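## Task

Pull the middle drawer of the slim cabinet with three drawers out to its full extent and leave it there. Every other drawer in the room must end completely closed. No cabinet may be shifted much from its spot. The robot must not tip over or be left leaning, which counts as failure. A drawer that stays in position only because the robot is holding it does not count.

## Robot and tools

ROBOT. A Hello Robot Stretch 3 in simulation. It has a two-wheel base (0.33 m long, 0.34 m wide), a mast with a lift, and a single telescoping arm that sticks out to the robot's RIGHT side. There is only one arm, so every joint goal goes into one shared dict. The base cannot move sideways, so the gripper is moved forward or back by driving the base. It turns about the point between the drive wheels, 0.05 m behind the front edge. With the arm in and the wrist folded, a turn sweeps a circle of radius 0.28 m; an unfolded, level gripper reaches outside that circle.

FRAMES. Base frame: origin on the floor between the drive wheels, x forward, y left, z up. hand_pose is reported in it, at the point where the closed fingertips meet. The odometry frame is the base frame at the scene's start; heading runs from -3.142 to 3.142, positive to the left.

execute_actions takes "actions", a list run in order (an empty list just reports the state and images). Each action may hold "robot", "steps" (1 to 450 control steps at 30 per second; 1 if omitted) and "until" (only alongside steps; ends the action early once all of its conditions hold). {"steps": n} alone simply waits. Inside "robot":
- "base": exactly one of {"translate_m": d}, a straight drive of d metres counted from where the base is when the command begins (forward positive, |d| at most 1), or {"rotate_rad": d}, an on-the-spot turn by d radians from the current heading (counter-clockwise/left positive, |d| at most 3.2). Both are relative offsets.
- "joints": absolute targets by name; unnamed joints keep their previous goal. lift_m 0 to 1.1 (arm height on mast); arm_m 0 to 0.52 (extension); wrist_yaw_rad -1.345 to 4.42 (0 along the arm, positive toward the front, 3.0 folded over the base); wrist_pitch_rad -1.57 to 0.451 (negative tips fingers down); wrist_roll_rad -2.911 to 2.911 (0: fingers side by side); gripper_m -0.089 to 0.179 (bigger is wider; real gap is 0.007 m less near closed, 0.025 m less fully open, zero below 0.007); head_pan_rad -3.953 to 1.73 (positive left, -1.57 looks along the arm); head_tilt_rad -1.53 to 0.419 (negative down). Units are metres and radians.
- "contact_limits": {"arm_m": effort %}, 1 to 100, the motor effort at which that arm motion halts with contact_stop (negative sense when retracting). Lower is softer; too low stops immediately. It stays in force until the next arm_m command.
- A list of up to 8 commands instead of one runs them in sequence; {"pause_s": s} (up to 15) waits. The next item starts only when the previous ended "done" (or "off_target" for base or gripper); otherwise the rest is dropped.
- {"stop": true} brakes everything and clears the queue.
Motions begin together and continue across later actions and while you think. A new command takes over at once and discards any older queue. A number outside its range makes the entire call fail with nothing executed.

To wait for everything to settle, use "steps": 450 with "until": {"robot": {"status": "ended"}}. Other fields can be tested, e.g. {"robot": {"arm_m": [">", 0.3], "base_status": ["!=", "moving"]}}, using =, !=, <, <=, >, >=; statuses take a word or ["!=", "moving"]. "any" in place of "robot" fires when any single motion or the queue finishes.

zoom_image: "camera" (head_camera, nav_camera or wrist_camera) and "region" [x0, y0, x1, y1] in pixels of that camera's latest picture, origin top-left, at most 504 by 504. head and nav cameras move with the head pan/tilt; wrist_camera rides on the gripper.

finished_scene: "scene" (1 or 2). Irreversible; the robot then holds the last command and is braked, so let all motion end first. Its result reports success and gives the next task.

RESULT LINES. base_status shows progress in brackets (moved so far of goal, from wheel turns). joint_goals, joint_status, measured_speeds per joint. Status words: moving, done (within tolerance), off_target (stuck short, may still push), contact_stop (lift or arm pushed firmly and went slack), time_out, stopped, not_commanded, torque_fault (wrist servo off about 10 s, joint limp, goals refused). refusals counts refused goals; queue is idle/running/done/dropped/stopped; queue_left counts unstarted commands. Lines starting "refused:" or "dropped:" explain failures (indices from 0); "replaced:" reports how a superseded motion ended. robot.on_its_own appears when the robot changed a goal itself, a joint is slack or off, a motor strains at rest, or base_tilt drifts 3 degrees or more from its start value. motor_effort is % of maximum, positive toward higher values, peak in brackets; readings are biased and noisy. lidar_m: 12 ranges in 30-degree sectors, first straight ahead then counter-clockwise (4th left, 7th behind, 10th right), in a plane 0.17 m up. wrist_depth_mm and head_depth_mm are 7x7 grids of median depth; "-" means no reading.

SPEED. The base is fast (0.30 m/s, 1.9 rad/s) only with lift_m under 0.30, arm_m under 0.03 and wrist_yaw_rad over 2.54; otherwise 0.10 m/s and 0.63 rad/s.

CAUTIONS. Fold or unfold the wrist only with lift_m 0.32 to 0.95, wrist_pitch_rad -0.4 and roll near 0; once folded the lift may go down to 0.25. With yaw below -0.4 keep pitch at -0.5 or lower. Pushing a rigid object with the gripper higher than roughly 0.45 m can tip the robot; a second push after a contact_stop is riskier. Do not drive while holding, hooking or pushing something fixed. If it snags or leans, reverse the last move in small steps, release contact, and lower lift_m to about 0.2 if needed. To grip, command gripper_m below the object's width; to release, open at least 0.02 beyond where the pads touched. Avoid slams, drops, hard hits and long hard pushes, and don't let wrist servos overheat.

Each tool is called after "Call:" as a command line: name --argument value for each argument, lists and objects as JSON in quotes; but a table of rows of numbers goes row by row, as --pt "numbers of a row", without its own name.

## Session

Call:
execute_actions --actions '[]'

Scene clock: 0.00 s.
robot.base_odometry: x=+0.000 y=+0.000 heading=+0.000 (m, m, rad; robot's odometry frame)
robot.turned_by_wheels: +0.000 (rad since the last result)
robot.turned_by_imu: +0.000 (rad since the last result)
robot.base_tilt: forward=+1.9 right=+0.8 (deg)
robot.lidar_m: 2.27 2.30 1.95 1.44 1.58 2.01 1.99 2.19 1.84 1.36 1.40 2.36
robot.head_depth_mm: 1736 2632 2653 2633 2624 2584 2217 / 1724 2661 2689 2720 2652 2660 2336 / 1785 2625 2784 2738 2724 2713 2351 / 1775 2579 2816 2794 2790 2793 2374 / 1763 2553 2854 2870 2825 2803 2406 / 1736 2534 2928 2937 2893 2175 2157 / 1740 2507 2989 2984 2980 2201 2176
robot.base_status: not_commanded
robot.joint_positions: lift_m=+0.594 arm_m=-0.001 wrist_yaw_rad=+2.852 wrist_pitch_rad=-0.459 wrist_roll_rad=-0.014 gripper_m=+0.037 head_pan_rad=-0.018 head_tilt_rad=+0.008
robot.joint_goals: lift_m=+0.594 arm_m=-0.001 wrist_yaw_rad=+2.852 wrist_pitch_rad=-0.459 wrist_roll_rad=-0.014 gripper_m=+0.037 head_pan_rad=-0.018 head_tilt_rad=+0.008
robot.joint_status: lift_m=not_commanded arm_m=not_commanded wrist_yaw_rad=not_commanded wrist_pitch_rad=not_commanded wrist_roll_rad=not_commanded gripper_m=not_commanded head_pan_rad=not_commanded head_tilt_rad=not_commanded
robot.measured_speeds: translate_m=+0.000 rotate_rad=+0.000 lift_m=+0.000 arm_m=+0.000 wrist_yaw_rad=+0.000 wrist_pitch_rad=+0.000 wrist_roll_rad=+0.000 head_pan_rad=+0.000 head_tilt_rad=+0.000
robot: refusals=0 queue=idle queue_left=0
robot.motor_effort: left_wheel=+0 right_wheel=+0 lift_m=+18 arm_m=+1 wrist_yaw_rad=+0 wrist_pitch_rad=+6 wrist_roll_rad=+0 gripper_m=+0 head_pan_rad=+0 head_tilt_rad=+3 (%)
robot.hand_pose: x=+0.0414 y=+0.0659 z=+0.5980 quat_wxyz=(+0.258, +0.700, +0.062, +0.663) (m; robot's base frame)
robot.wrist_depth_mm: - - - - - - - / - - - - - - - / - - - - - - - / - - - - - - - / 998 - - - - - - / 833 - 871 861 876 884 884 / 714 708 727 750 727 758 762
pictures: head_camera (sideways: a quarter turn clockwise sets it upright), nav_camera (sideways: a quarter turn counterclockwise sets it upright), wrist_camera
Images, in order (width x height): head_camera 896x504, nav_camera 672x504, wrist_camera 644x364.

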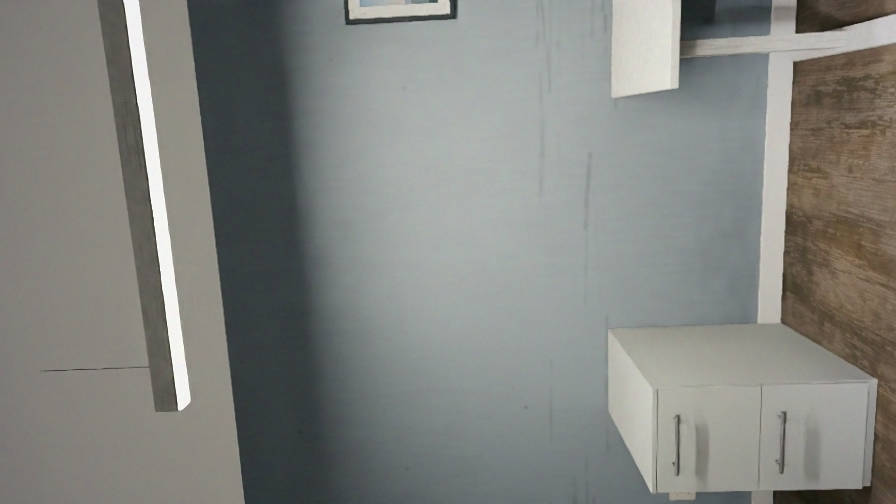

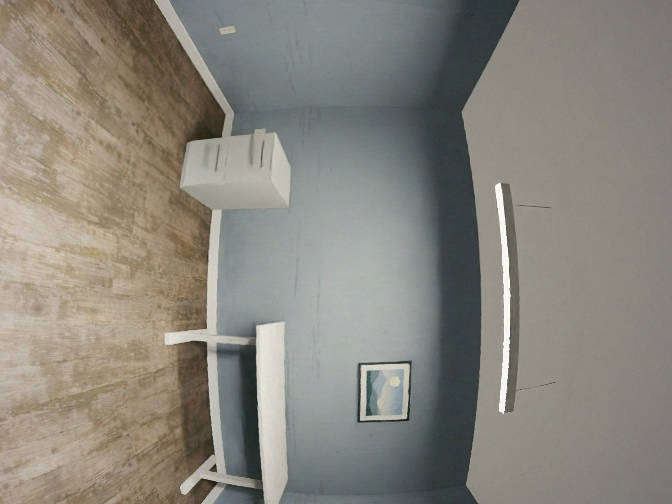

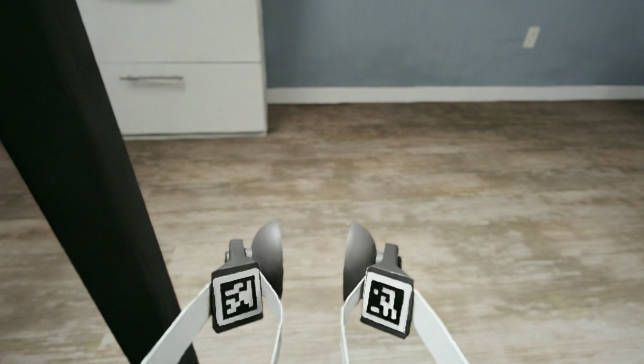

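Call:
execute_actions --actions '[{"robot":{"joints":{"head_pan_rad":1.6,"head_tilt_rad":-0.4}},"steps":200,"until":{"robot":{"status":"ended"}}}]'

Call:
execute_actions --actions '[{"robot":{"joints":{"head_pan_rad":-1.6}},"steps":200,"until":{"robot":{"status":"ended"}}}]'

Call:
execute_actions --actions '[{"robot":{"joints":{"head_pan_rad":-3.1}},"steps":200,"until":{"robot":{"status":"ended"}}}]'

Scene clock: 1.50 s.
robot.base_odometry: x=+0.000 y=+0.000 heading=+0.000 (m, m, rad; robot's odometry frame)
robot.turned_by_wheels: +0.000 (rad since the last result)
robot.turned_by_imu: +0.000 (rad since the last result)
robot.base_tilt: forward=+2.1 right=+0.6 (deg)
robot.lidar_m: 2.27 2.30 1.95 1.44 1.58 2.01 1.99 2.19 1.85 1.36 1.40 2.36
robot.head_depth_mm: 1596 1687 1810 1943 2081 1763 1412 / 1620 1727 1831 1975 2087 1772 1419 / 1656 1773 1572 1501 1619 1715 1430 / 1684 1796 1630 1538 1663 1757 1441 / 1715 1848 1675 1575 1711 1816 1442 / 1752 1877 1735 1612 1761 1829 1449 / 1793 1931 1996 1655 1858 1893 -
robot.base_status: not_commanded
robot.joint_positions: lift_m=+0.594 arm_m=-0.001 wrist_yaw_rad=+2.852 wrist_pitch_rad=-0.459 wrist_roll_rad=-0.014 gripper_m=+0.037 head_pan_rad=+1.593 head_tilt_rad=-0.395
robot.joint_goals: lift_m=+0.594 arm_m=-0.001 wrist_yaw_rad=+2.852 wrist_pitch_rad=-0.459 wrist_roll_rad=-0.014 gripper_m=+0.037 head_pan_rad=+1.600 head_tilt_rad=-0.400
robot.joint_status: lift_m=not_commanded arm_m=not_commanded wrist_yaw_rad=not_commanded wrist_pitch_rad=not_commanded wrist_roll_rad=not_commanded gripper_m=not_commanded head_pan_rad=done head_tilt_rad=done
robot.measured_speeds: translate_m=+0.000 rotate_rad=+0.000 lift_m=+0.000 arm_m=+0.000 wrist_yaw_rad=+0.000 wrist_pitch_rad=+0.000 wrist_roll_rad=+0.000 head_pan_rad=+0.000 head_tilt_rad=+0.000
robot: refusals=0 queue=done queue_left=0
robot.motor_effort: left_wheel=+0(0) right_wheel=+0(0) lift_m=+19(18) arm_m=+1(0) wrist_yaw_rad=+0(1) wrist_pitch_rad=+6(6) wrist_roll_rad=+0(0) gripper_m=+0(0) head_pan_rad=+2(27) head_tilt_rad=-3(32) (%)
robot.hand_pose: x=+0.0414 y=+0.0659 z=+0.5980 quat_wxyz=(+0.258, +0.700, +0.062, +0.663) (m; robot's base frame)
robot.wrist_depth_mm: - - - - - - - / - - - - - - - / - - - - - - - / - - - - - - - / 993 - - - - - - / 835 - 879 856 883 873 890 / 723 706 711 747 739 756 765
pictures: head_camera (sideways: a quarter turn clockwise sets it upright), nav_camera (sideways: a quarter turn counterclockwise sets it upright), wrist_camera
Images, in order (width x height): head_camera 896x504, nav_camera 672x504, wrist_camera 644x364.

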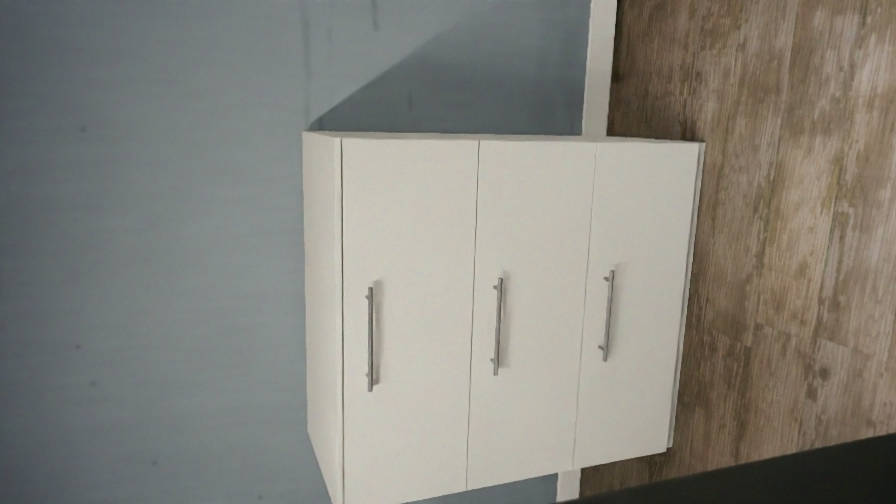

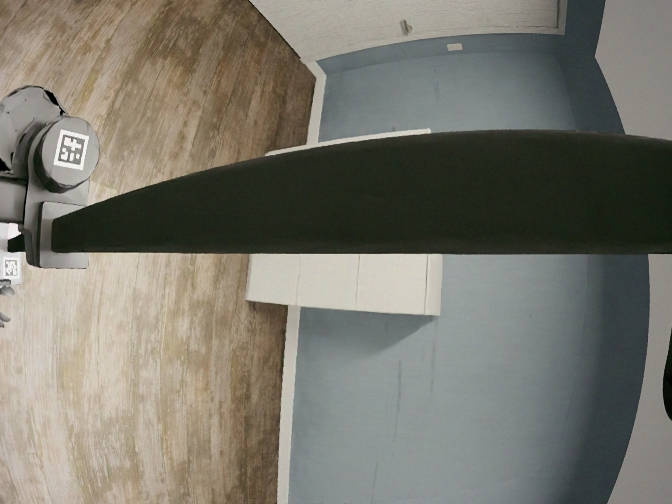

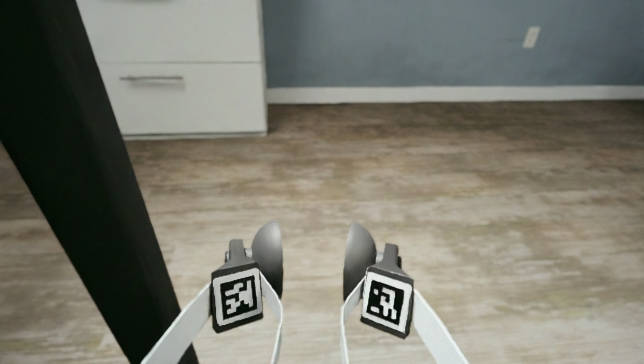

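Scene clock: 3.57 s.
robot.base_odometry: x=+0.000 y=+0.000 heading=+0.000 (m, m, rad; robot's odometry frame)
robot.turned_by_wheels: +0.000 (rad since the last result)
robot.turned_by_imu: +0.000 (rad since the last result)
robot.base_tilt: forward=+2.0 right=+0.7 (deg)
robot.lidar_m: 2.27 2.30 1.96 1.44 1.58 2.01 1.99 2.19 1.85 1.36 1.40 2.36
robot.head_depth_mm: 1514 1612 1726 1851 1999 1754 1412 / 1533 1634 1747 1889 2042 1772 1419 / 1558 1667 1774 1914 2077 1787 1425 / 1588 1690 1806 1961 2110 1786 1431 / 1619 1713 1849 1962 1700 1692 1442 / 1640 1757 1893 1994 1563 1648 1455 / 1661 1776 1927 2068 1594 1689 1459
robot.base_status: not_commanded
robot.joint_positions: lift_m=+0.594 arm_m=-0.001 wrist_yaw_rad=+2.852 wrist_pitch_rad=-0.459 wrist_roll_rad=-0.014 gripper_m=+0.037 head_pan_rad=-1.593 head_tilt_rad=-0.395
robot.joint_goals: lift_m=+0.594 arm_m=-0.001 wrist_yaw_rad=+2.852 wrist_pitch_rad=-0.459 wrist_roll_rad=-0.014 gripper_m=+0.037 head_pan_rad=-1.600 head_tilt_rad=-0.400
robot.joint_status: lift_m=not_commanded arm_m=not_commanded wrist_yaw_rad=not_commanded wrist_pitch_rad=not_commanded wrist_roll_rad=not_commanded gripper_m=not_commanded head_pan_rad=done head_tilt_rad=done
robot.measured_speeds: translate_m=+0.000 rotate_rad=+0.000 lift_m=+0.000 arm_m=+0.000 wrist_yaw_rad=+0.000 wrist_pitch_rad=+0.000 wrist_roll_rad=+0.000 head_pan_rad=+0.000 head_tilt_rad=+0.000
robot: refusals=0 queue=done queue_left=0
robot.motor_effort: left_wheel=+0(1) right_wheel=+0(0) lift_m=+18(19) arm_m=+0(1) wrist_yaw_rad=+0(0) wrist_pitch_rad=+6(6) wrist_roll_rad=+0(0) gripper_m=+0(0) head_pan_rad=-2(27) head_tilt_rad=-3(4) (%)
robot.hand_pose: x=+0.0414 y=+0.0659 z=+0.5980 quat_wxyz=(+0.258, +0.700, +0.062, +0.663) (m; robot's base frame)
robot.wrist_depth_mm: - - - - - - - / - - - - - - - / - - - - - - - / - - - - - - - / 983 - - - - - - / 825 - 874 865 894 888 897 / 721 705 715 750 729 765 767
pictures: head_camera (sideways: a quarter turn clockwise sets it upright), nav_camera (sideways: a quarter turn counterclockwise sets it upright), wrist_camera
Images, in order (width x height): head_camera 896x504, nav_camera 672x504, wrist_camera 644x364.

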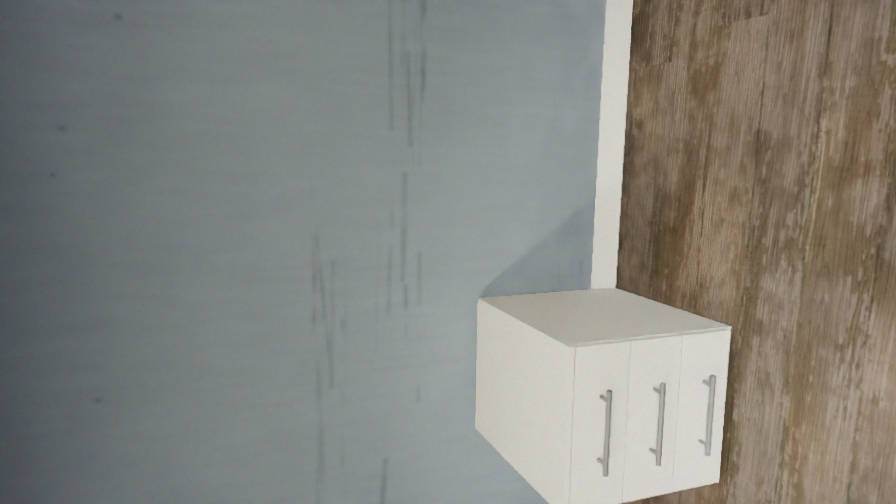

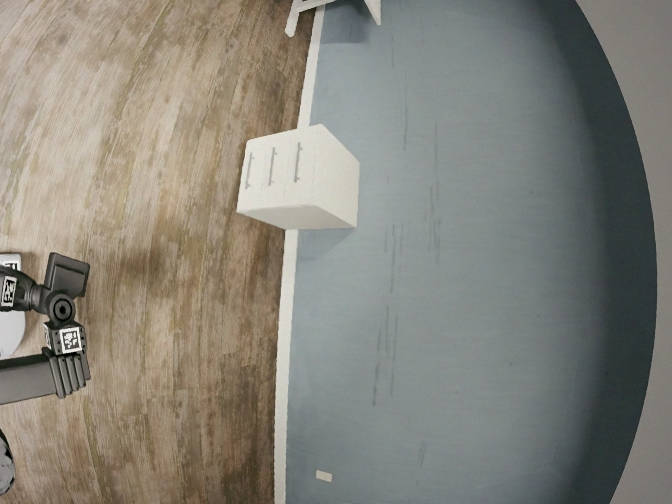

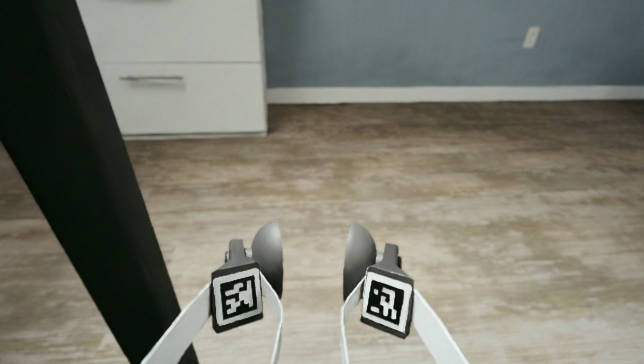

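Scene clock: 4.90 s.
robot.base_odometry: x=+0.000 y=+0.000 heading=+0.000 (m, m, rad; robot's odometry frame)
robot.turned_by_wheels: +0.000 (rad since the last result)
robot.turned_by_imu: +0.000 (rad since the last result)
robot.base_tilt: forward=+2.1 right=+0.7 (deg)
robot.lidar_m: 2.27 2.29 1.96 1.44 1.59 2.00 1.99 2.18 1.85 1.36 1.40 2.36
robot.head_depth_mm: 1643 1747 1868 2006 2127 1755 1419 / 1678 1791 1906 2053 2164 1774 1419 / 1716 1824 1966 2117 2250 1791 1428 / 1755 1882 2015 2174 2298 1794 1433 / 1786 1928 2062 2232 2341 1814 1447 / 1822 1972 2103 2303 2427 1843 1452 / 1877 2014 2204 2375 2504 1838 1469
robot.base_status: not_commanded
robot.joint_positions: lift_m=+0.594 arm_m=-0.001 wrist_yaw_rad=+2.852 wrist_pitch_rad=-0.459 wrist_roll_rad=-0.014 gripper_m=+0.037 head_pan_rad=-3.093 head_tilt_rad=-0.395
robot.joint_goals: lift_m=+0.594 arm_m=-0.001 wrist_yaw_rad=+2.852 wrist_pitch_rad=-0.459 wrist_roll_rad=-0.014 gripper_m=+0.037 head_pan_rad=-3.100 head_tilt_rad=-0.400
robot.joint_status: lift_m=not_commanded arm_m=not_commanded wrist_yaw_rad=not_commanded wrist_pitch_rad=not_commanded wrist_roll_rad=not_commanded gripper_m=not_commanded head_pan_rad=done head_tilt_rad=done
robot.measured_speeds: translate_m=+0.000 rotate_rad=+0.000 lift_m=+0.000 arm_m=+0.000 wrist_yaw_rad=+0.000 wrist_pitch_rad=+0.000 wrist_roll_rad=+0.000 head_pan_rad=+0.000 head_tilt_rad=+0.000
robot: refusals=0 queue=done queue_left=0
robot.motor_effort: left_wheel=+0(0) right_wheel=+0(0) lift_m=+18(18) arm_m=+1(1) wrist_yaw_rad=+0(0) wrist_pitch_rad=+6(6) wrist_roll_rad=+0(0) gripper_m=+0(0) head_pan_rad=-1(25) head_tilt_rad=-2(2) (%)
robot.hand_pose: x=+0.0414 y=+0.0659 z=+0.5980 quat_wxyz=(+0.258, +0.700, +0.062, +0.663) (m; robot's base frame)
robot.wrist_depth_mm: - - - - - - - / - - - - - - - / - - - - - - - / - - - - - - - / 973 - - - - - - / 828 - 886 858 878 876 893 / 734 708 723 749 732 752 767
pictures: head_camera (sideways: a quarter turn clockwise sets it upright), nav_camera (sideways: a quarter turn counterclockwise sets it upright), wrist_camera
Images, in order (width x height): head_camera 896x504, nav_camera 672x504, wrist_camera 644x364.

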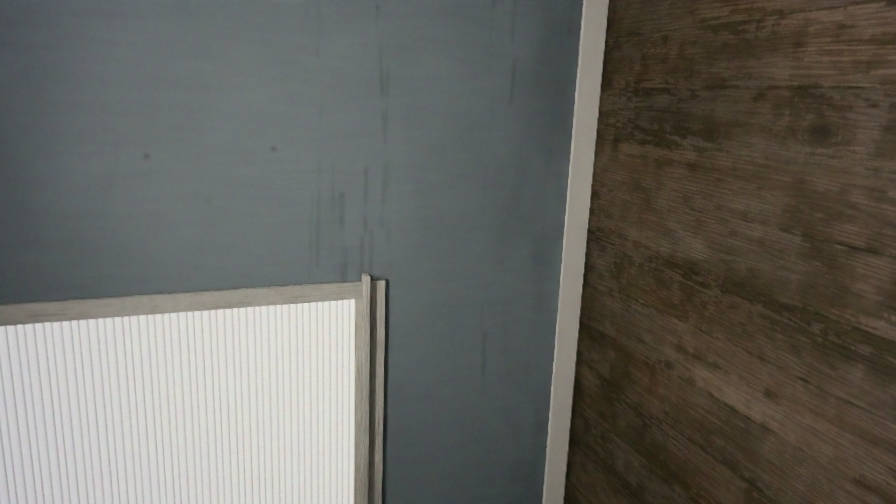

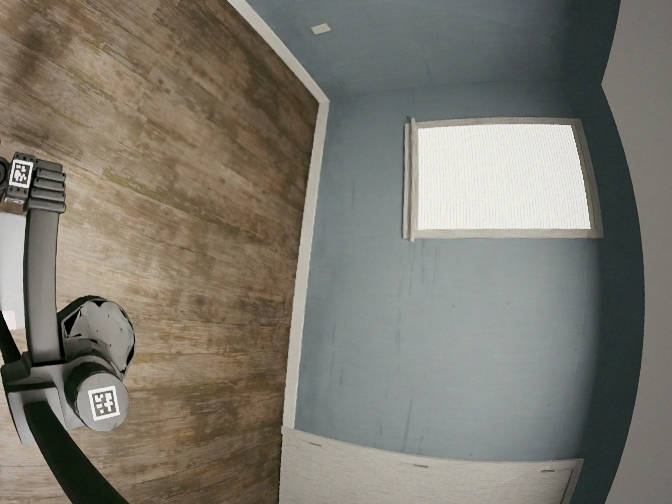

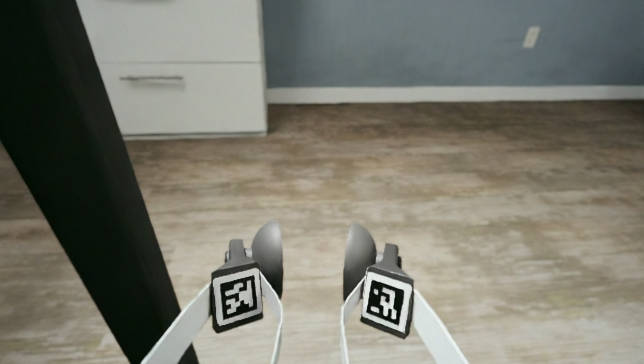

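Call:
execute_actions --actions '[{"robot":[{"joints":{"lift_m":0.28,"wrist_yaw_rad":3.0,"wrist_pitch_rad":-0.4,"head_pan_rad":-1.57,"head_tilt_rad":-0.8},"base":{"rotate_rad":-0.7}},{"base":{"translate_m":0.757}},{"base":{"rotate_rad":0.51}},{"joints":{"lift_m":0.34}},{"joints":{"wrist_yaw_rad":0.0,"gripper_m":0.1}},{"joints":{"wrist_pitch_rad":0,"wrist_roll_rad":1.57,"lift_m":0.15}}],"steps":450,"until":{"robot":{"status":"ended"}}},{"steps":300,"until":{"robot":{"status":"ended"}}}]'

Scene clock: 21.97 s.
robot.base_odometry: x=+0.579 y=-0.488 heading=-0.190 (m, m, rad; robot's odometry frame)
robot.turned_by_wheels: -0.190 (rad since the last result)
robot.turned_by_imu: -0.195 (rad since the last result)
robot.base_tilt: forward=+2.1 right=+0.8 (deg)
robot.lidar_m: 1.70 1.93 1.99 2.33 2.24 2.76 2.64 2.13 1.52 0.89 0.91 2.00
robot.head_depth_mm: 1255 1425 1664 1823 1519 1302 1134 / 1252 1429 1656 1828 1530 1305 1141 / 1247 1420 1509 1213 1434 1312 1147 / 1242 1412 1413 1186 1441 1321 1151 / 1238 1408 1426 1187 1430 1327 1162 / 1231 1395 1588 1794 1562 1337 1166 / 1232 1398 1621 1830 1583 1345 1168
robot.base_status: done (rotate_rad +0.5099 of +0.5100)
robot.joint_positions: lift_m=+0.150 arm_m=-0.001 wrist_yaw_rad=+0.002 wrist_pitch_rad=-0.023 wrist_roll_rad=+1.568 gripper_m=+0.100 head_pan_rad=-1.577 head_tilt_rad=-0.790
robot.joint_goals: lift_m=+0.150 arm_m=-0.001 wrist_yaw_rad=+0.000 wrist_pitch_rad=+0.000 wrist_roll_rad=+1.570 gripper_m=+0.100 head_pan_rad=-1.570 head_tilt_rad=-0.800
robot.joint_status: lift_m=done arm_m=not_commanded wrist_yaw_rad=done wrist_pitch_rad=done wrist_roll_rad=done gripper_m=done head_pan_rad=done head_tilt_rad=done
robot.measured_speeds: translate_m=+0.000 rotate_rad=+0.000 lift_m=+0.000 arm_m=+0.000 wrist_yaw_rad=+0.000 wrist_pitch_rad=+0.000 wrist_roll_rad=+0.000 head_pan_rad=+0.000 head_tilt_rad=+0.000
robot: refusals=0 queue=done queue_left=0
robot.motor_effort: left_wheel=-3(11) right_wheel=+2(9) lift_m=+13(23) arm_m=+1(0) wrist_yaw_rad=-2(3) wrist_pitch_rad=+11(12) wrist_roll_rad=+1(3) gripper_m=+0(79) head_pan_rad=+2(27) head_tilt_rad=-5(35) (%)
robot.hand_pose: x=-0.0209 y=-0.3996 z=+0.2587 quat_wxyz=(+0.002, +0.001, -1.000, -0.012) (m; robot's base frame)
robot.wrist_depth_mm: - - - - 863 440 297 / - - - - 864 438 296 / - - 628 635 637 438 295 / - - 631 642 637 439 295 / - - 642 647 651 431 293 / - - 661 656 665 403 292 / - - - - 926 388 291
pictures: head_camera (sideways: a quarter turn clockwise sets it upright), nav_camera (sideways: a quarter turn counterclockwise sets it upright), wrist_camera
Images, in order (width x height): head_camera 896x504, nav_camera 672x504, wrist_camera 644x364.

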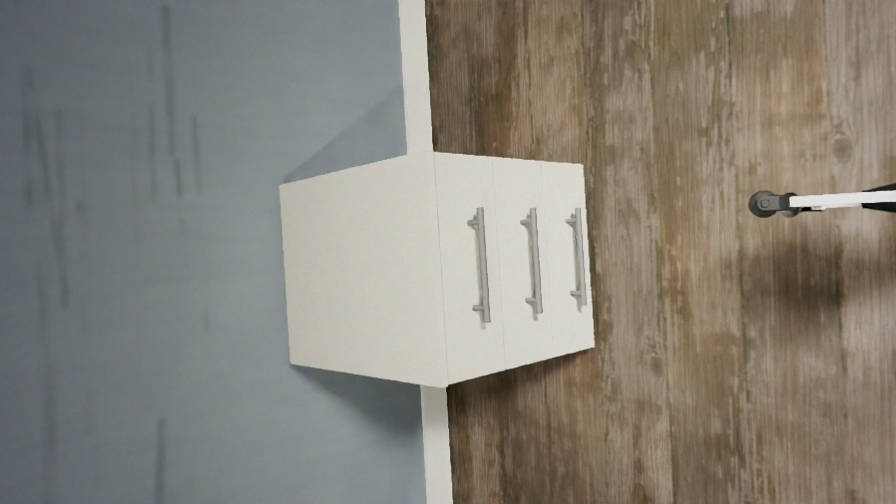

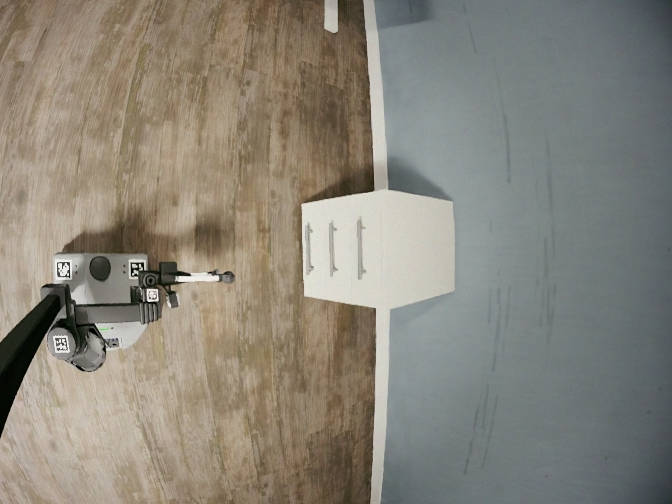

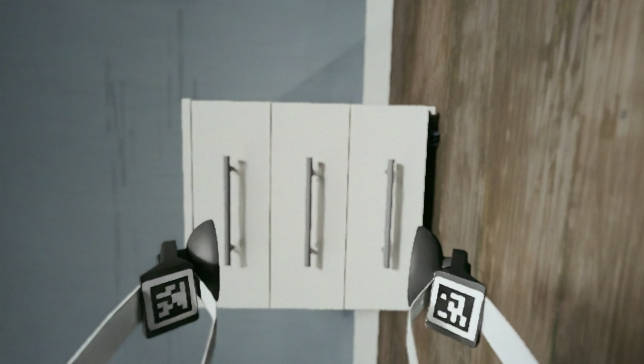

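Call:
execute_actions --actions '[{"robot":[{"joints":{"arm_m":0.33},"base":{"rotate_rad":0.03}},{"base":{"translate_m":0.05}}],"steps":450,"until":{"robot":{"status":"ended"}}}]'

Scene clock: 27.00 s.
robot.base_odometry: x=+0.628 y=-0.496 heading=-0.160 (m, m, rad; robot's odometry frame)
robot.turned_by_wheels: +0.030 (rad since the last result)
robot.turned_by_imu: +0.029 (rad since the last result)
robot.base_tilt: forward=+2.0 right=+0.7 (deg)
robot.lidar_m: 1.65 1.89 1.98 2.33 2.29 2.79 2.69 2.06 1.50 0.88 1.51 1.96
robot.head_depth_mm: 1241 1421 1641 1809 1515 1299 1136 / 1246 1409 1598 1694 1495 1309 1149 / 1244 1419 1393 1201 1401 1370 1141 / 1244 1414 1406 1185 1442 1321 1147 / 1245 1411 1532 1231 1484 1323 1155 / 1238 1410 1635 1839 1562 1333 1166 / 1245 1408 1631 1854 1585 1343 1164
robot.base_status: done (translate_m +0.0500 of +0.0500)
robot.joint_positions: lift_m=+0.150 arm_m=+0.330 wrist_yaw_rad=+0.001 wrist_pitch_rad=-0.022 wrist_roll_rad=+1.569 gripper_m=+0.100 head_pan_rad=-1.577 head_tilt_rad=-0.790
robot.joint_goals: lift_m=+0.150 arm_m=+0.330 wrist_yaw_rad=+0.000 wrist_pitch_rad=+0.000 wrist_roll_rad=+1.570 gripper_m=+0.100 head_pan_rad=-1.570 head_tilt_rad=-0.800
robot.joint_status: lift_m=done arm_m=done wrist_yaw_rad=done wrist_pitch_rad=done wrist_roll_rad=done gripper_m=done head_pan_rad=done head_tilt_rad=done
robot.measured_speeds: translate_m=+0.000 rotate_rad=+0.000 lift_m=+0.000 arm_m=+0.000 wrist_yaw_rad=+0.000 wrist_pitch_rad=+0.000 wrist_roll_rad=+0.000 head_pan_rad=+0.000 head_tilt_rad=+0.000
robot: refusals=0 queue=done queue_left=0
robot.motor_effort: left_wheel=-2(8) right_wheel=+2(7) lift_m=+14(14) arm_m=+2(1) wrist_yaw_rad=-1(2) wrist_pitch_rad=+11(11) wrist_roll_rad=+1(1) gripper_m=+1(1) head_pan_rad=+1(2) head_tilt_rad=-5(6) (%)
robot.hand_pose: x=-0.0211 y=-0.7304 z=+0.2590 quat_wxyz=(+0.001, +0.000, -1.000, -0.012) (m; robot's base frame)
robot.wrist_depth_mm: 287 287 288 290 291 293 295 / 290 292 294 294 297 300 294 / 299 299 299 301 305 304 293 / 304 303 307 307 309 313 292 / 313 311 313 315 318 319 292 / 607 316 322 322 325 327 290 / 921 327 329 331 333 344 289
pictures: head_camera (sideways: a quarter turn clockwise sets it upright), nav_camera (sideways: a quarter turn counterclockwise sets it upright), wrist_camera
Images, in order (width x height): head_camera 896x504, nav_camera 672x504, wrist_camera 644x364.

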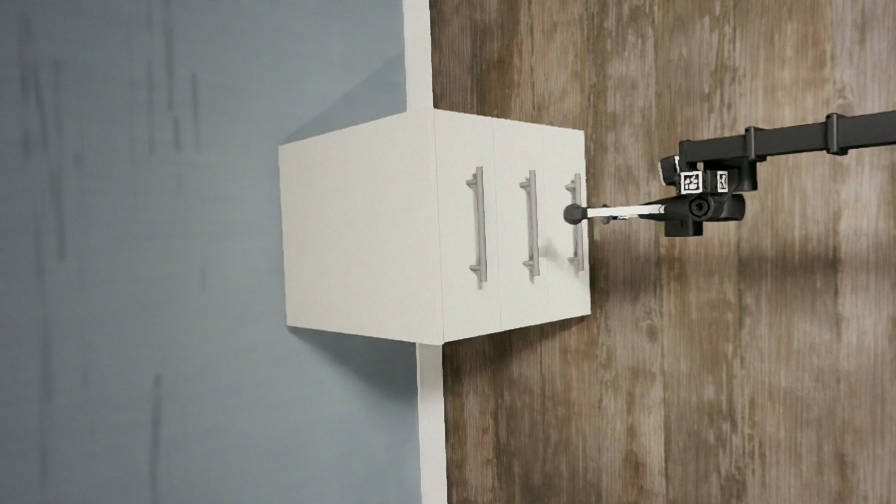

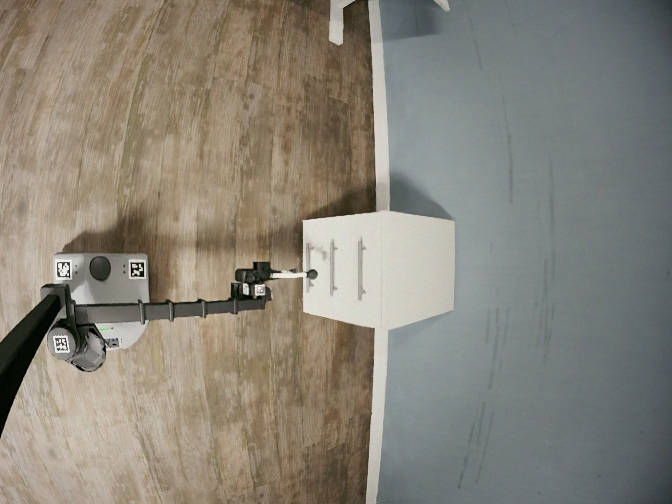

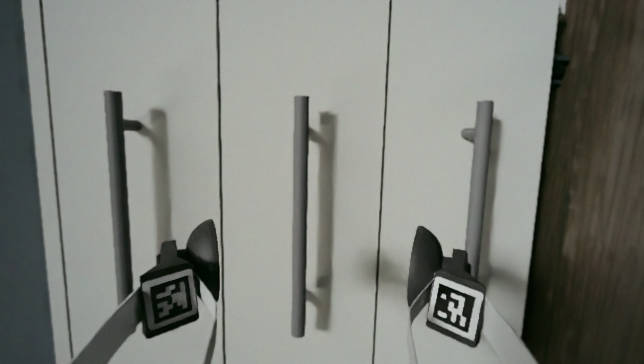

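Call:
execute_actions --actions '[{"robot":{"joints":{"arm_m":0.445,"lift_m":0.162,"gripper_m":0.07},"contact_limits":{"arm_m":15}},"steps":450,"until":{"robot":{"status":"ended"}}}]'

Scene clock: 29.07 s.
robot.base_odometry: x=+0.628 y=-0.496 heading=-0.160 (m, m, rad; robot's odometry frame)
robot.turned_by_wheels: +0.000 (rad since the last result)
robot.turned_by_imu: +0.000 (rad since the last result)
robot.base_tilt: forward=+2.2 right=+0.8 (deg)
robot.lidar_m: 1.65 1.89 1.98 2.33 2.28 2.79 2.69 2.07 1.51 0.89 1.51 1.95
robot.head_depth_mm: 1244 1416 1639 1808 1522 1304 1137 / 1243 1414 1607 1701 1483 1302 1144 / 1241 1417 1396 1205 1394 1287 1144 / 1243 1409 1418 1184 1441 1321 1151 / 1243 1418 1534 1228 1483 1326 1157 / 1240 1408 1636 1841 1564 1334 1163 / 1237 1409 1637 1854 1585 1345 1171
robot.base_status: done (translate_m +0.0500 of +0.0500)
robot.joint_positions: lift_m=+0.162 arm_m=+0.445 wrist_yaw_rad=+0.001 wrist_pitch_rad=-0.022 wrist_roll_rad=+1.569 gripper_m=+0.070 head_pan_rad=-1.577 head_tilt_rad=-0.790
robot.joint_goals: lift_m=+0.162 arm_m=+0.445 wrist_yaw_rad=+0.000 wrist_pitch_rad=+0.000 wrist_roll_rad=+1.570 gripper_m=+0.070 head_pan_rad=-1.570 head_tilt_rad=-0.800
robot.joint_status: lift_m=done arm_m=done wrist_yaw_rad=done wrist_pitch_rad=done wrist_roll_rad=done gripper_m=done head_pan_rad=done head_tilt_rad=done
robot.measured_speeds: translate_m=+0.000 rotate_rad=+0.000 lift_m=+0.000 arm_m=+0.000 wrist_yaw_rad=+0.000 wrist_pitch_rad=+0.000 wrist_roll_rad=+0.000 head_pan_rad=+0.000 head_tilt_rad=+0.000
robot: refusals=0 queue=done queue_left=0
robot.motor_effort: left_wheel=-2(2) right_wheel=+2(2) lift_m=+22(24) arm_m=+3(1) wrist_yaw_rad=-1(1) wrist_pitch_rad=+11(11) wrist_roll_rad=+1(1) gripper_m=+0(80) head_pan_rad=+2(1) head_tilt_rad=-4(5) (%)
robot.contact_limits: arm_m 15 (drawing in: default 17, maximum 28; extending or still: default 25, maximum 40)
robot.hand_pose: x=-0.0211 y=-0.8454 z=+0.2704 quat_wxyz=(+0.001, +0.000, -1.000, -0.011) (m; robot's base frame)
robot.wrist_depth_mm: 178 180 180 181 183 183 184 / 182 183 184 185 186 187 188 / 187 187 188 189 190 191 179 / 190 191 193 192 195 196 196 / 194 195 196 197 198 200 200 / 199 199 202 200 203 204 204 / 203 204 206 207 208 210 210
pictures: head_camera (sideways: a quarter turn clockwise sets it upright), nav_camera (sideways: a quarter turn counterclockwise sets it upright), wrist_camera
Images, in order (width x height): head_camera 896x504, nav_camera 672x504, wrist_camera 644x364.

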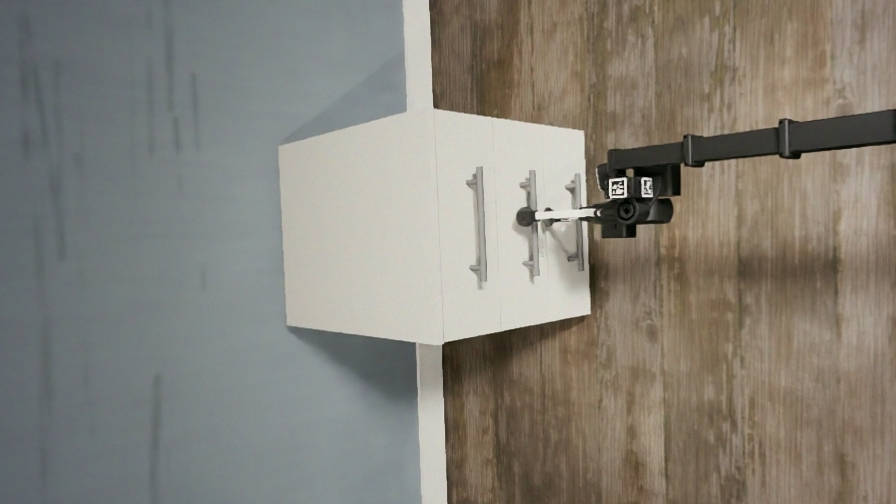

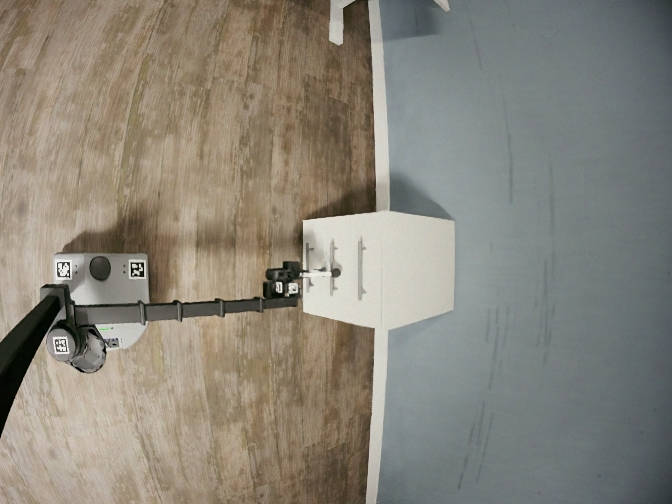

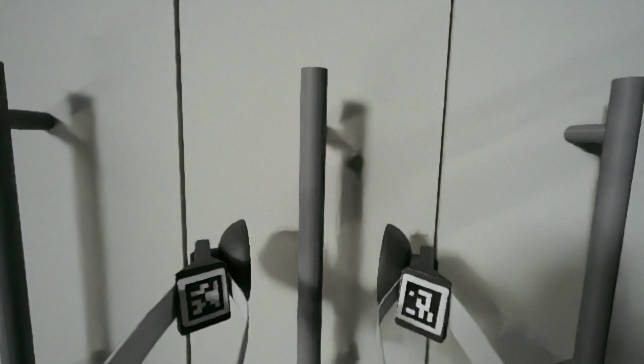

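Call:
execute_actions --actions '[{"robot":[{"joints":{"arm_m":0.455},"contact_limits":{"arm_m":15}},{"joints":{"gripper_m":-0.03}},{"joints":{"arm_m":0.15}}],"steps":450,"until":{"robot":{"status":"ended"}}}]'

Scene clock: 34.33 s.
robot.base_odometry: x=+0.628 y=-0.496 heading=-0.160 (m, m, rad; robot's odometry frame)
robot.turned_by_wheels: +0.000 (rad since the last result)
robot.turned_by_imu: -0.001 (rad since the last result)
robot.base_tilt: forward=+2.1 right=+0.8 (deg)
robot.lidar_m: 1.66 1.88 1.98 2.33 2.29 2.80 2.69 2.06 1.51 0.88 1.51 1.95
robot.head_depth_mm: 1247 1417 1633 1800 1522 1298 1135 / 1245 1407 1597 1702 1496 1310 1161 / 1241 1418 1395 1204 1406 1312 - / 1243 1416 1415 1190 1442 1320 1149 / 1240 1413 1530 1229 1485 1328 1156 / 1244 1408 1636 1845 1568 1336 1160 / 1238 1412 1628 1852 1584 1335 1164
robot.base_status: done (translate_m +0.0500 of +0.0500)
robot.joint_positions: lift_m=+0.162 arm_m=+0.150 wrist_yaw_rad=+0.001 wrist_pitch_rad=-0.015 wrist_roll_rad=+1.569 gripper_m=-0.029 head_pan_rad=-1.577 head_tilt_rad=-0.790
robot.joint_goals: lift_m=+0.162 arm_m=+0.150 wrist_yaw_rad=+0.000 wrist_pitch_rad=+0.000 wrist_roll_rad=+1.570 gripper_m=-0.030 head_pan_rad=-1.570 head_tilt_rad=-0.800
robot.joint_status: lift_m=done arm_m=done wrist_yaw_rad=done wrist_pitch_rad=done wrist_roll_rad=done gripper_m=done head_pan_rad=done head_tilt_rad=done
robot.measured_speeds: translate_m=+0.000 rotate_rad=+0.000 lift_m=+0.000 arm_m=+0.000 wrist_yaw_rad=+0.000 wrist_pitch_rad=+0.000 wrist_roll_rad=+0.000 head_pan_rad=+0.000 head_tilt_rad=+0.000
robot: refusals=0 queue=done queue_left=0
robot.motor_effort: left_wheel=-1(2) right_wheel=+1(2) lift_m=+23(23) arm_m=-2(4) wrist_yaw_rad=+0(1) wrist_pitch_rad=+8(11) wrist_roll_rad=+1(1) gripper_m=-11(92) head_pan_rad=+2(3) head_tilt_rad=-5(6) (%)
robot.hand_pose: x=-0.0212 y=-0.5511 z=+0.2722 quat_wxyz=(+0.001, +0.000, -1.000, -0.008) (m; robot's base frame)
robot.wrist_depth_mm: 957 962 963 969 821 467 313 / - 966 464 471 466 466 312 / - - 473 478 479 463 310 / - - 487 490 487 461 308 / - - 495 492 500 459 309 / - - 512 - 508 457 306 / - - - - 763 454 306
pictures: head_camera (sideways: a quarter turn clockwise sets it upright), nav_camera (sideways: a quarter turn counterclockwise sets it upright), wrist_camera
Images, in order (width x height): head_camera 896x504, nav_camera 672x504, wrist_camera 644x364.

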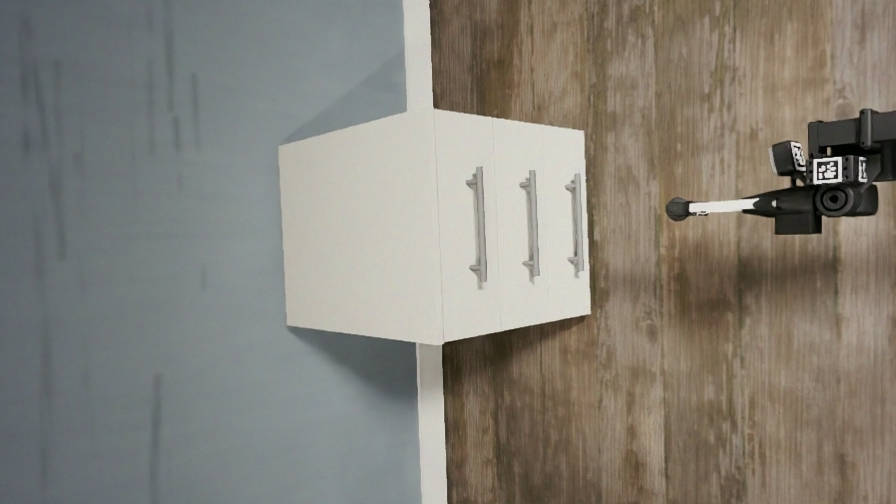

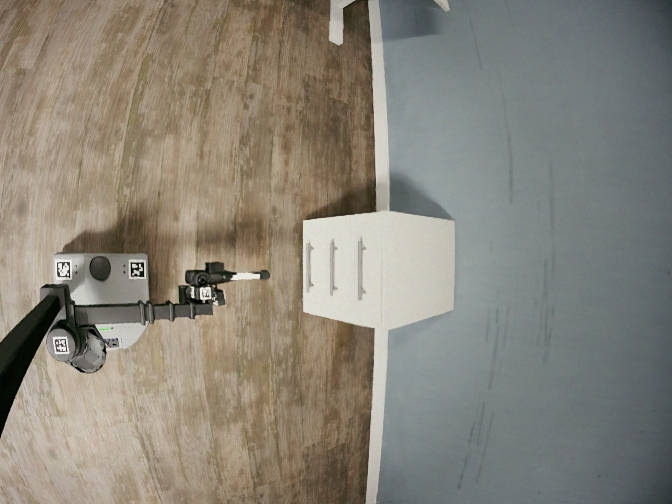

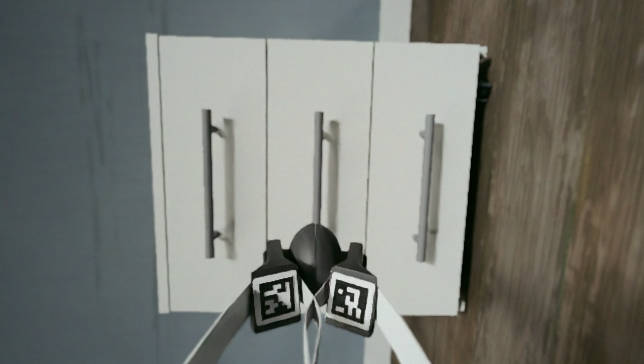

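Slipped or missed. Go deeper until contact, squeeze harder.

Call:
execute_actions --actions '[{"robot":[{"joints":{"arm_m":0.44,"gripper_m":0.05}},{"joints":{"arm_m":0.50},"contact_limits":{"arm_m":8}}],"steps":450,"until":{"robot":{"status":"ended"}}},{"robot":{"joints":{"gripper_m":-0.07}},"steps":100,"until":{"robot":{"status":"ended"}}}]'

Scene clock: 39.73 s.
robot.base_odometry: x=+0.628 y=-0.496 heading=-0.160 (m, m, rad; robot's odometry frame)
robot.turned_by_wheels: +0.000 (rad since the last result)
robot.turned_by_imu: -0.001 (rad since the last result)
robot.base_tilt: forward=+2.0 right=+0.8 (deg)
robot.lidar_m: 1.66 1.88 1.98 2.32 2.29 2.78 2.69 2.07 1.51 0.89 1.50 1.95
robot.head_depth_mm: 1245 1414 1635 1818 1519 1303 1137 / 1245 1413 1600 1685 1494 1310 1147 / 1242 1418 1391 1200 1388 1287 1146 / 1244 1402 1412 1187 1441 1322 1153 / 1241 1405 1544 1229 1479 1325 1156 / 1247 1414 1633 1847 1576 1329 1161 / 1245 1411 1637 1851 1577 1339 1172
robot.base_status: done (translate_m +0.0500 of +0.0500)
robot.joint_positions: lift_m=+0.162 arm_m=+0.463 wrist_yaw_rad=+0.000 wrist_pitch_rad=-0.013 wrist_roll_rad=+1.569 gripper_m=-0.068 head_pan_rad=-1.577 head_tilt_rad=-0.790
robot.joint_goals: lift_m=+0.162 arm_m=+0.463 wrist_yaw_rad=+0.000 wrist_pitch_rad=+0.000 wrist_roll_rad=+1.570 gripper_m=-0.070 head_pan_rad=-1.570 head_tilt_rad=-0.800
robot.joint_status: lift_m=done arm_m=contact_stop wrist_yaw_rad=done wrist_pitch_rad=done wrist_roll_rad=done gripper_m=done head_pan_rad=done head_tilt_rad=done
robot.measured_speeds: translate_m=+0.000 rotate_rad=+0.000 lift_m=+0.000 arm_m=+0.001 wrist_yaw_rad=+0.000 wrist_pitch_rad=+0.000 wrist_roll_rad=+0.000 head_pan_rad=+0.000 head_tilt_rad=+0.000
robot: refusals=0 queue=done queue_left=0
robot.on_its_own: arm_m is slack since a contact_stop, until your next command for it (your +0.500 is given up)
robot.motor_effort: left_wheel=-2(4) right_wheel=+2(4) lift_m=+22(23) arm_m=+0(8) wrist_yaw_rad=+1(1) wrist_pitch_rad=+6(9) wrist_roll_rad=+1(1) gripper_m=-37(98) head_pan_rad=+2(2) head_tilt_rad=-5(6) (%)
robot.contact_limits: arm_m 8 (drawing in: default 17, maximum 28; extending or still: default 25, maximum 40)
robot.hand_pose: x=-0.0214 y=-0.8641 z=+0.2728 quat_wxyz=(+0.001, +0.000, -1.000, -0.007) (m; robot's base frame)
robot.wrist_depth_mm: 162 163 163 163 164 165 165 / 165 166 166 166 167 168 169 / 169 169 170 169 171 172 172 / 173 173 174 173 174 175 176 / 176 177 177 158 178 179 179 / 180 181 181 142 183 183 184 / 185 185 186 186 187 188 188
pictures: head_camera (sideways: a quarter turn clockwise sets it upright), nav_camera (sideways: a quarter turn counterclockwise sets it upright), wrist_camera
Images, in order (width x height): head_camera 896x504, nav_camera 672x504, wrist_camera 644x364.

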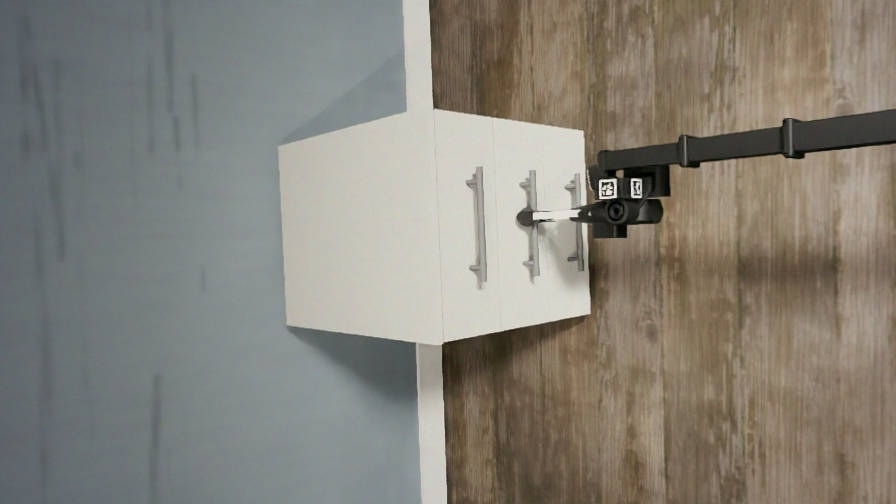

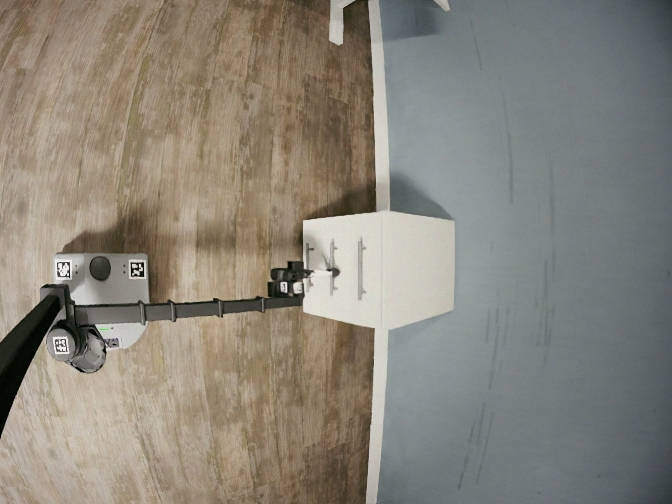

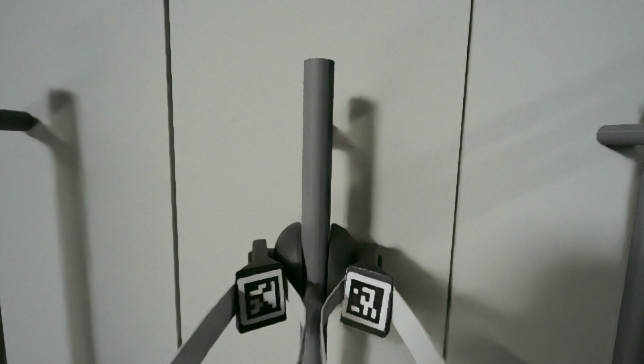

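Call:
execute_actions --actions '[{"robot":{"joints":{"arm_m":0.40}},"steps":200,"until":{"robot":{"status":"ended"}}}]'

Scene clock: 41.30 s.
robot.base_odometry: x=+0.628 y=-0.496 heading=-0.160 (m, m, rad; robot's odometry frame)
robot.turned_by_wheels: +0.000 (rad since the last result)
robot.turned_by_imu: +0.000 (rad since the last result)
robot.base_tilt: forward=+2.1 right=+0.8 (deg)
robot.lidar_m: 1.65 1.89 1.97 2.33 2.28 2.79 2.69 2.07 1.51 0.88 1.50 1.96
robot.head_depth_mm: 1240 1413 1642 1815 1524 1301 1137 / 1243 1416 1600 1694 1492 1308 1143 / 1239 1415 1399 1206 1341 1260 1146 / 1241 1412 1413 1189 1448 1316 1158 / 1241 1406 1535 1237 1483 1326 1153 / 1244 1406 1639 1840 1574 1335 1165 / 1239 1414 1635 1857 1573 1338 1168
robot.base_status: done (translate_m +0.0500 of +0.0500)
robot.joint_positions: lift_m=+0.162 arm_m=+0.400 wrist_yaw_rad=-0.003 wrist_pitch_rad=-0.015 wrist_roll_rad=+1.569 gripper_m=-0.062 head_pan_rad=-1.577 head_tilt_rad=-0.790
robot.joint_goals: lift_m=+0.162 arm_m=+0.400 wrist_yaw_rad=+0.000 wrist_pitch_rad=+0.000 wrist_roll_rad=+1.570 gripper_m=-0.063 head_pan_rad=-1.570 head_tilt_rad=-0.800
robot.joint_status: lift_m=done arm_m=done wrist_yaw_rad=done wrist_pitch_rad=done wrist_roll_rad=done gripper_m=done head_pan_rad=done head_tilt_rad=done
robot.measured_speeds: translate_m=+0.000 rotate_rad=+0.000 lift_m=+0.000 arm_m=+0.000 wrist_yaw_rad=+0.000 wrist_pitch_rad=+0.000 wrist_roll_rad=+0.000 head_pan_rad=+0.000 head_tilt_rad=+0.000
robot: refusals=0 queue=done queue_left=0
robot.on_its_own: gripper_m is held at -0.063, not at your -0.070, by its stall guard, which is still easing
robot.motor_effort: left_wheel=-3(3) right_wheel=+4(4) lift_m=+22(22) arm_m=-2(3) wrist_yaw_rad=+3(3) wrist_pitch_rad=+8(8) wrist_roll_rad=+1(1) gripper_m=-28(31) head_pan_rad=+3(2) head_tilt_rad=-5(6) (%)
robot.hand_pose: x=-0.0220 y=-0.8011 z=+0.2722 quat_wxyz=(+0.001, -0.001, -1.000, -0.008) (m; robot's base frame)
robot.wrist_depth_mm: 222 222 163 163 164 226 226 / 224 226 166 166 168 230 231 / 229 231 169 169 170 234 235 / 234 236 173 173 174 239 241 / 238 241 177 158 178 245 246 / 243 246 181 143 183 250 254 / 249 251 186 186 187 253 259
pictures: head_camera (sideways: a quarter turn clockwise sets it upright), nav_camera (sideways: a quarter turn counterclockwise sets it upright), wrist_camera
Images, in order (width x height): head_camera 896x504, nav_camera 672x504, wrist_camera 644x364.

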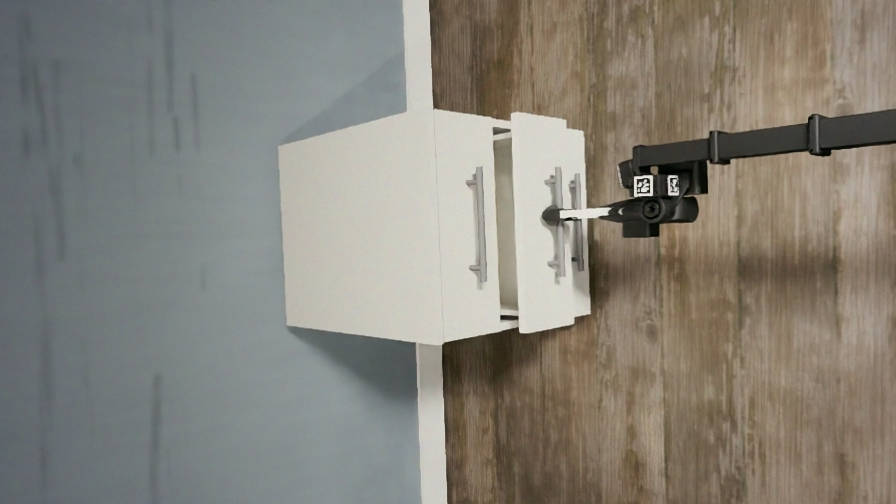

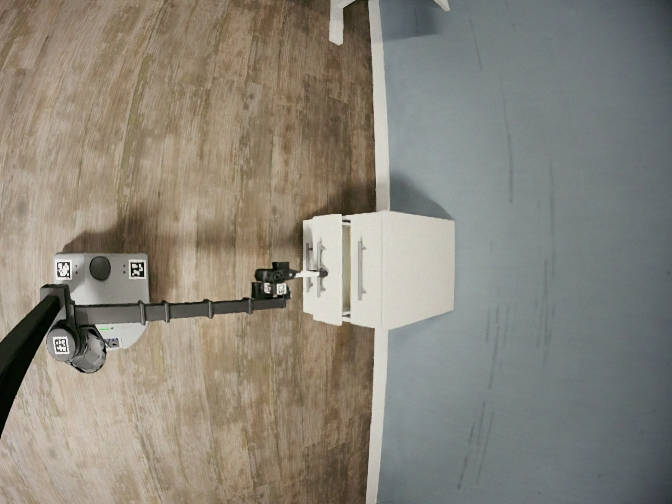

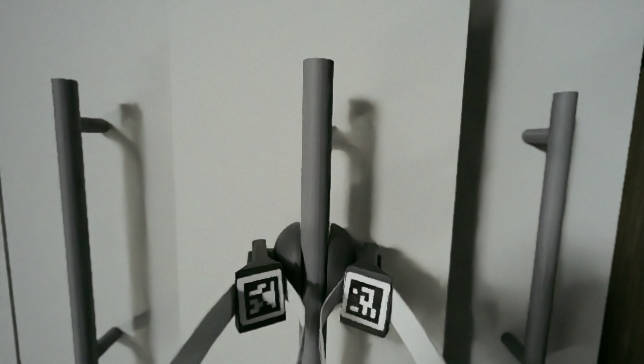

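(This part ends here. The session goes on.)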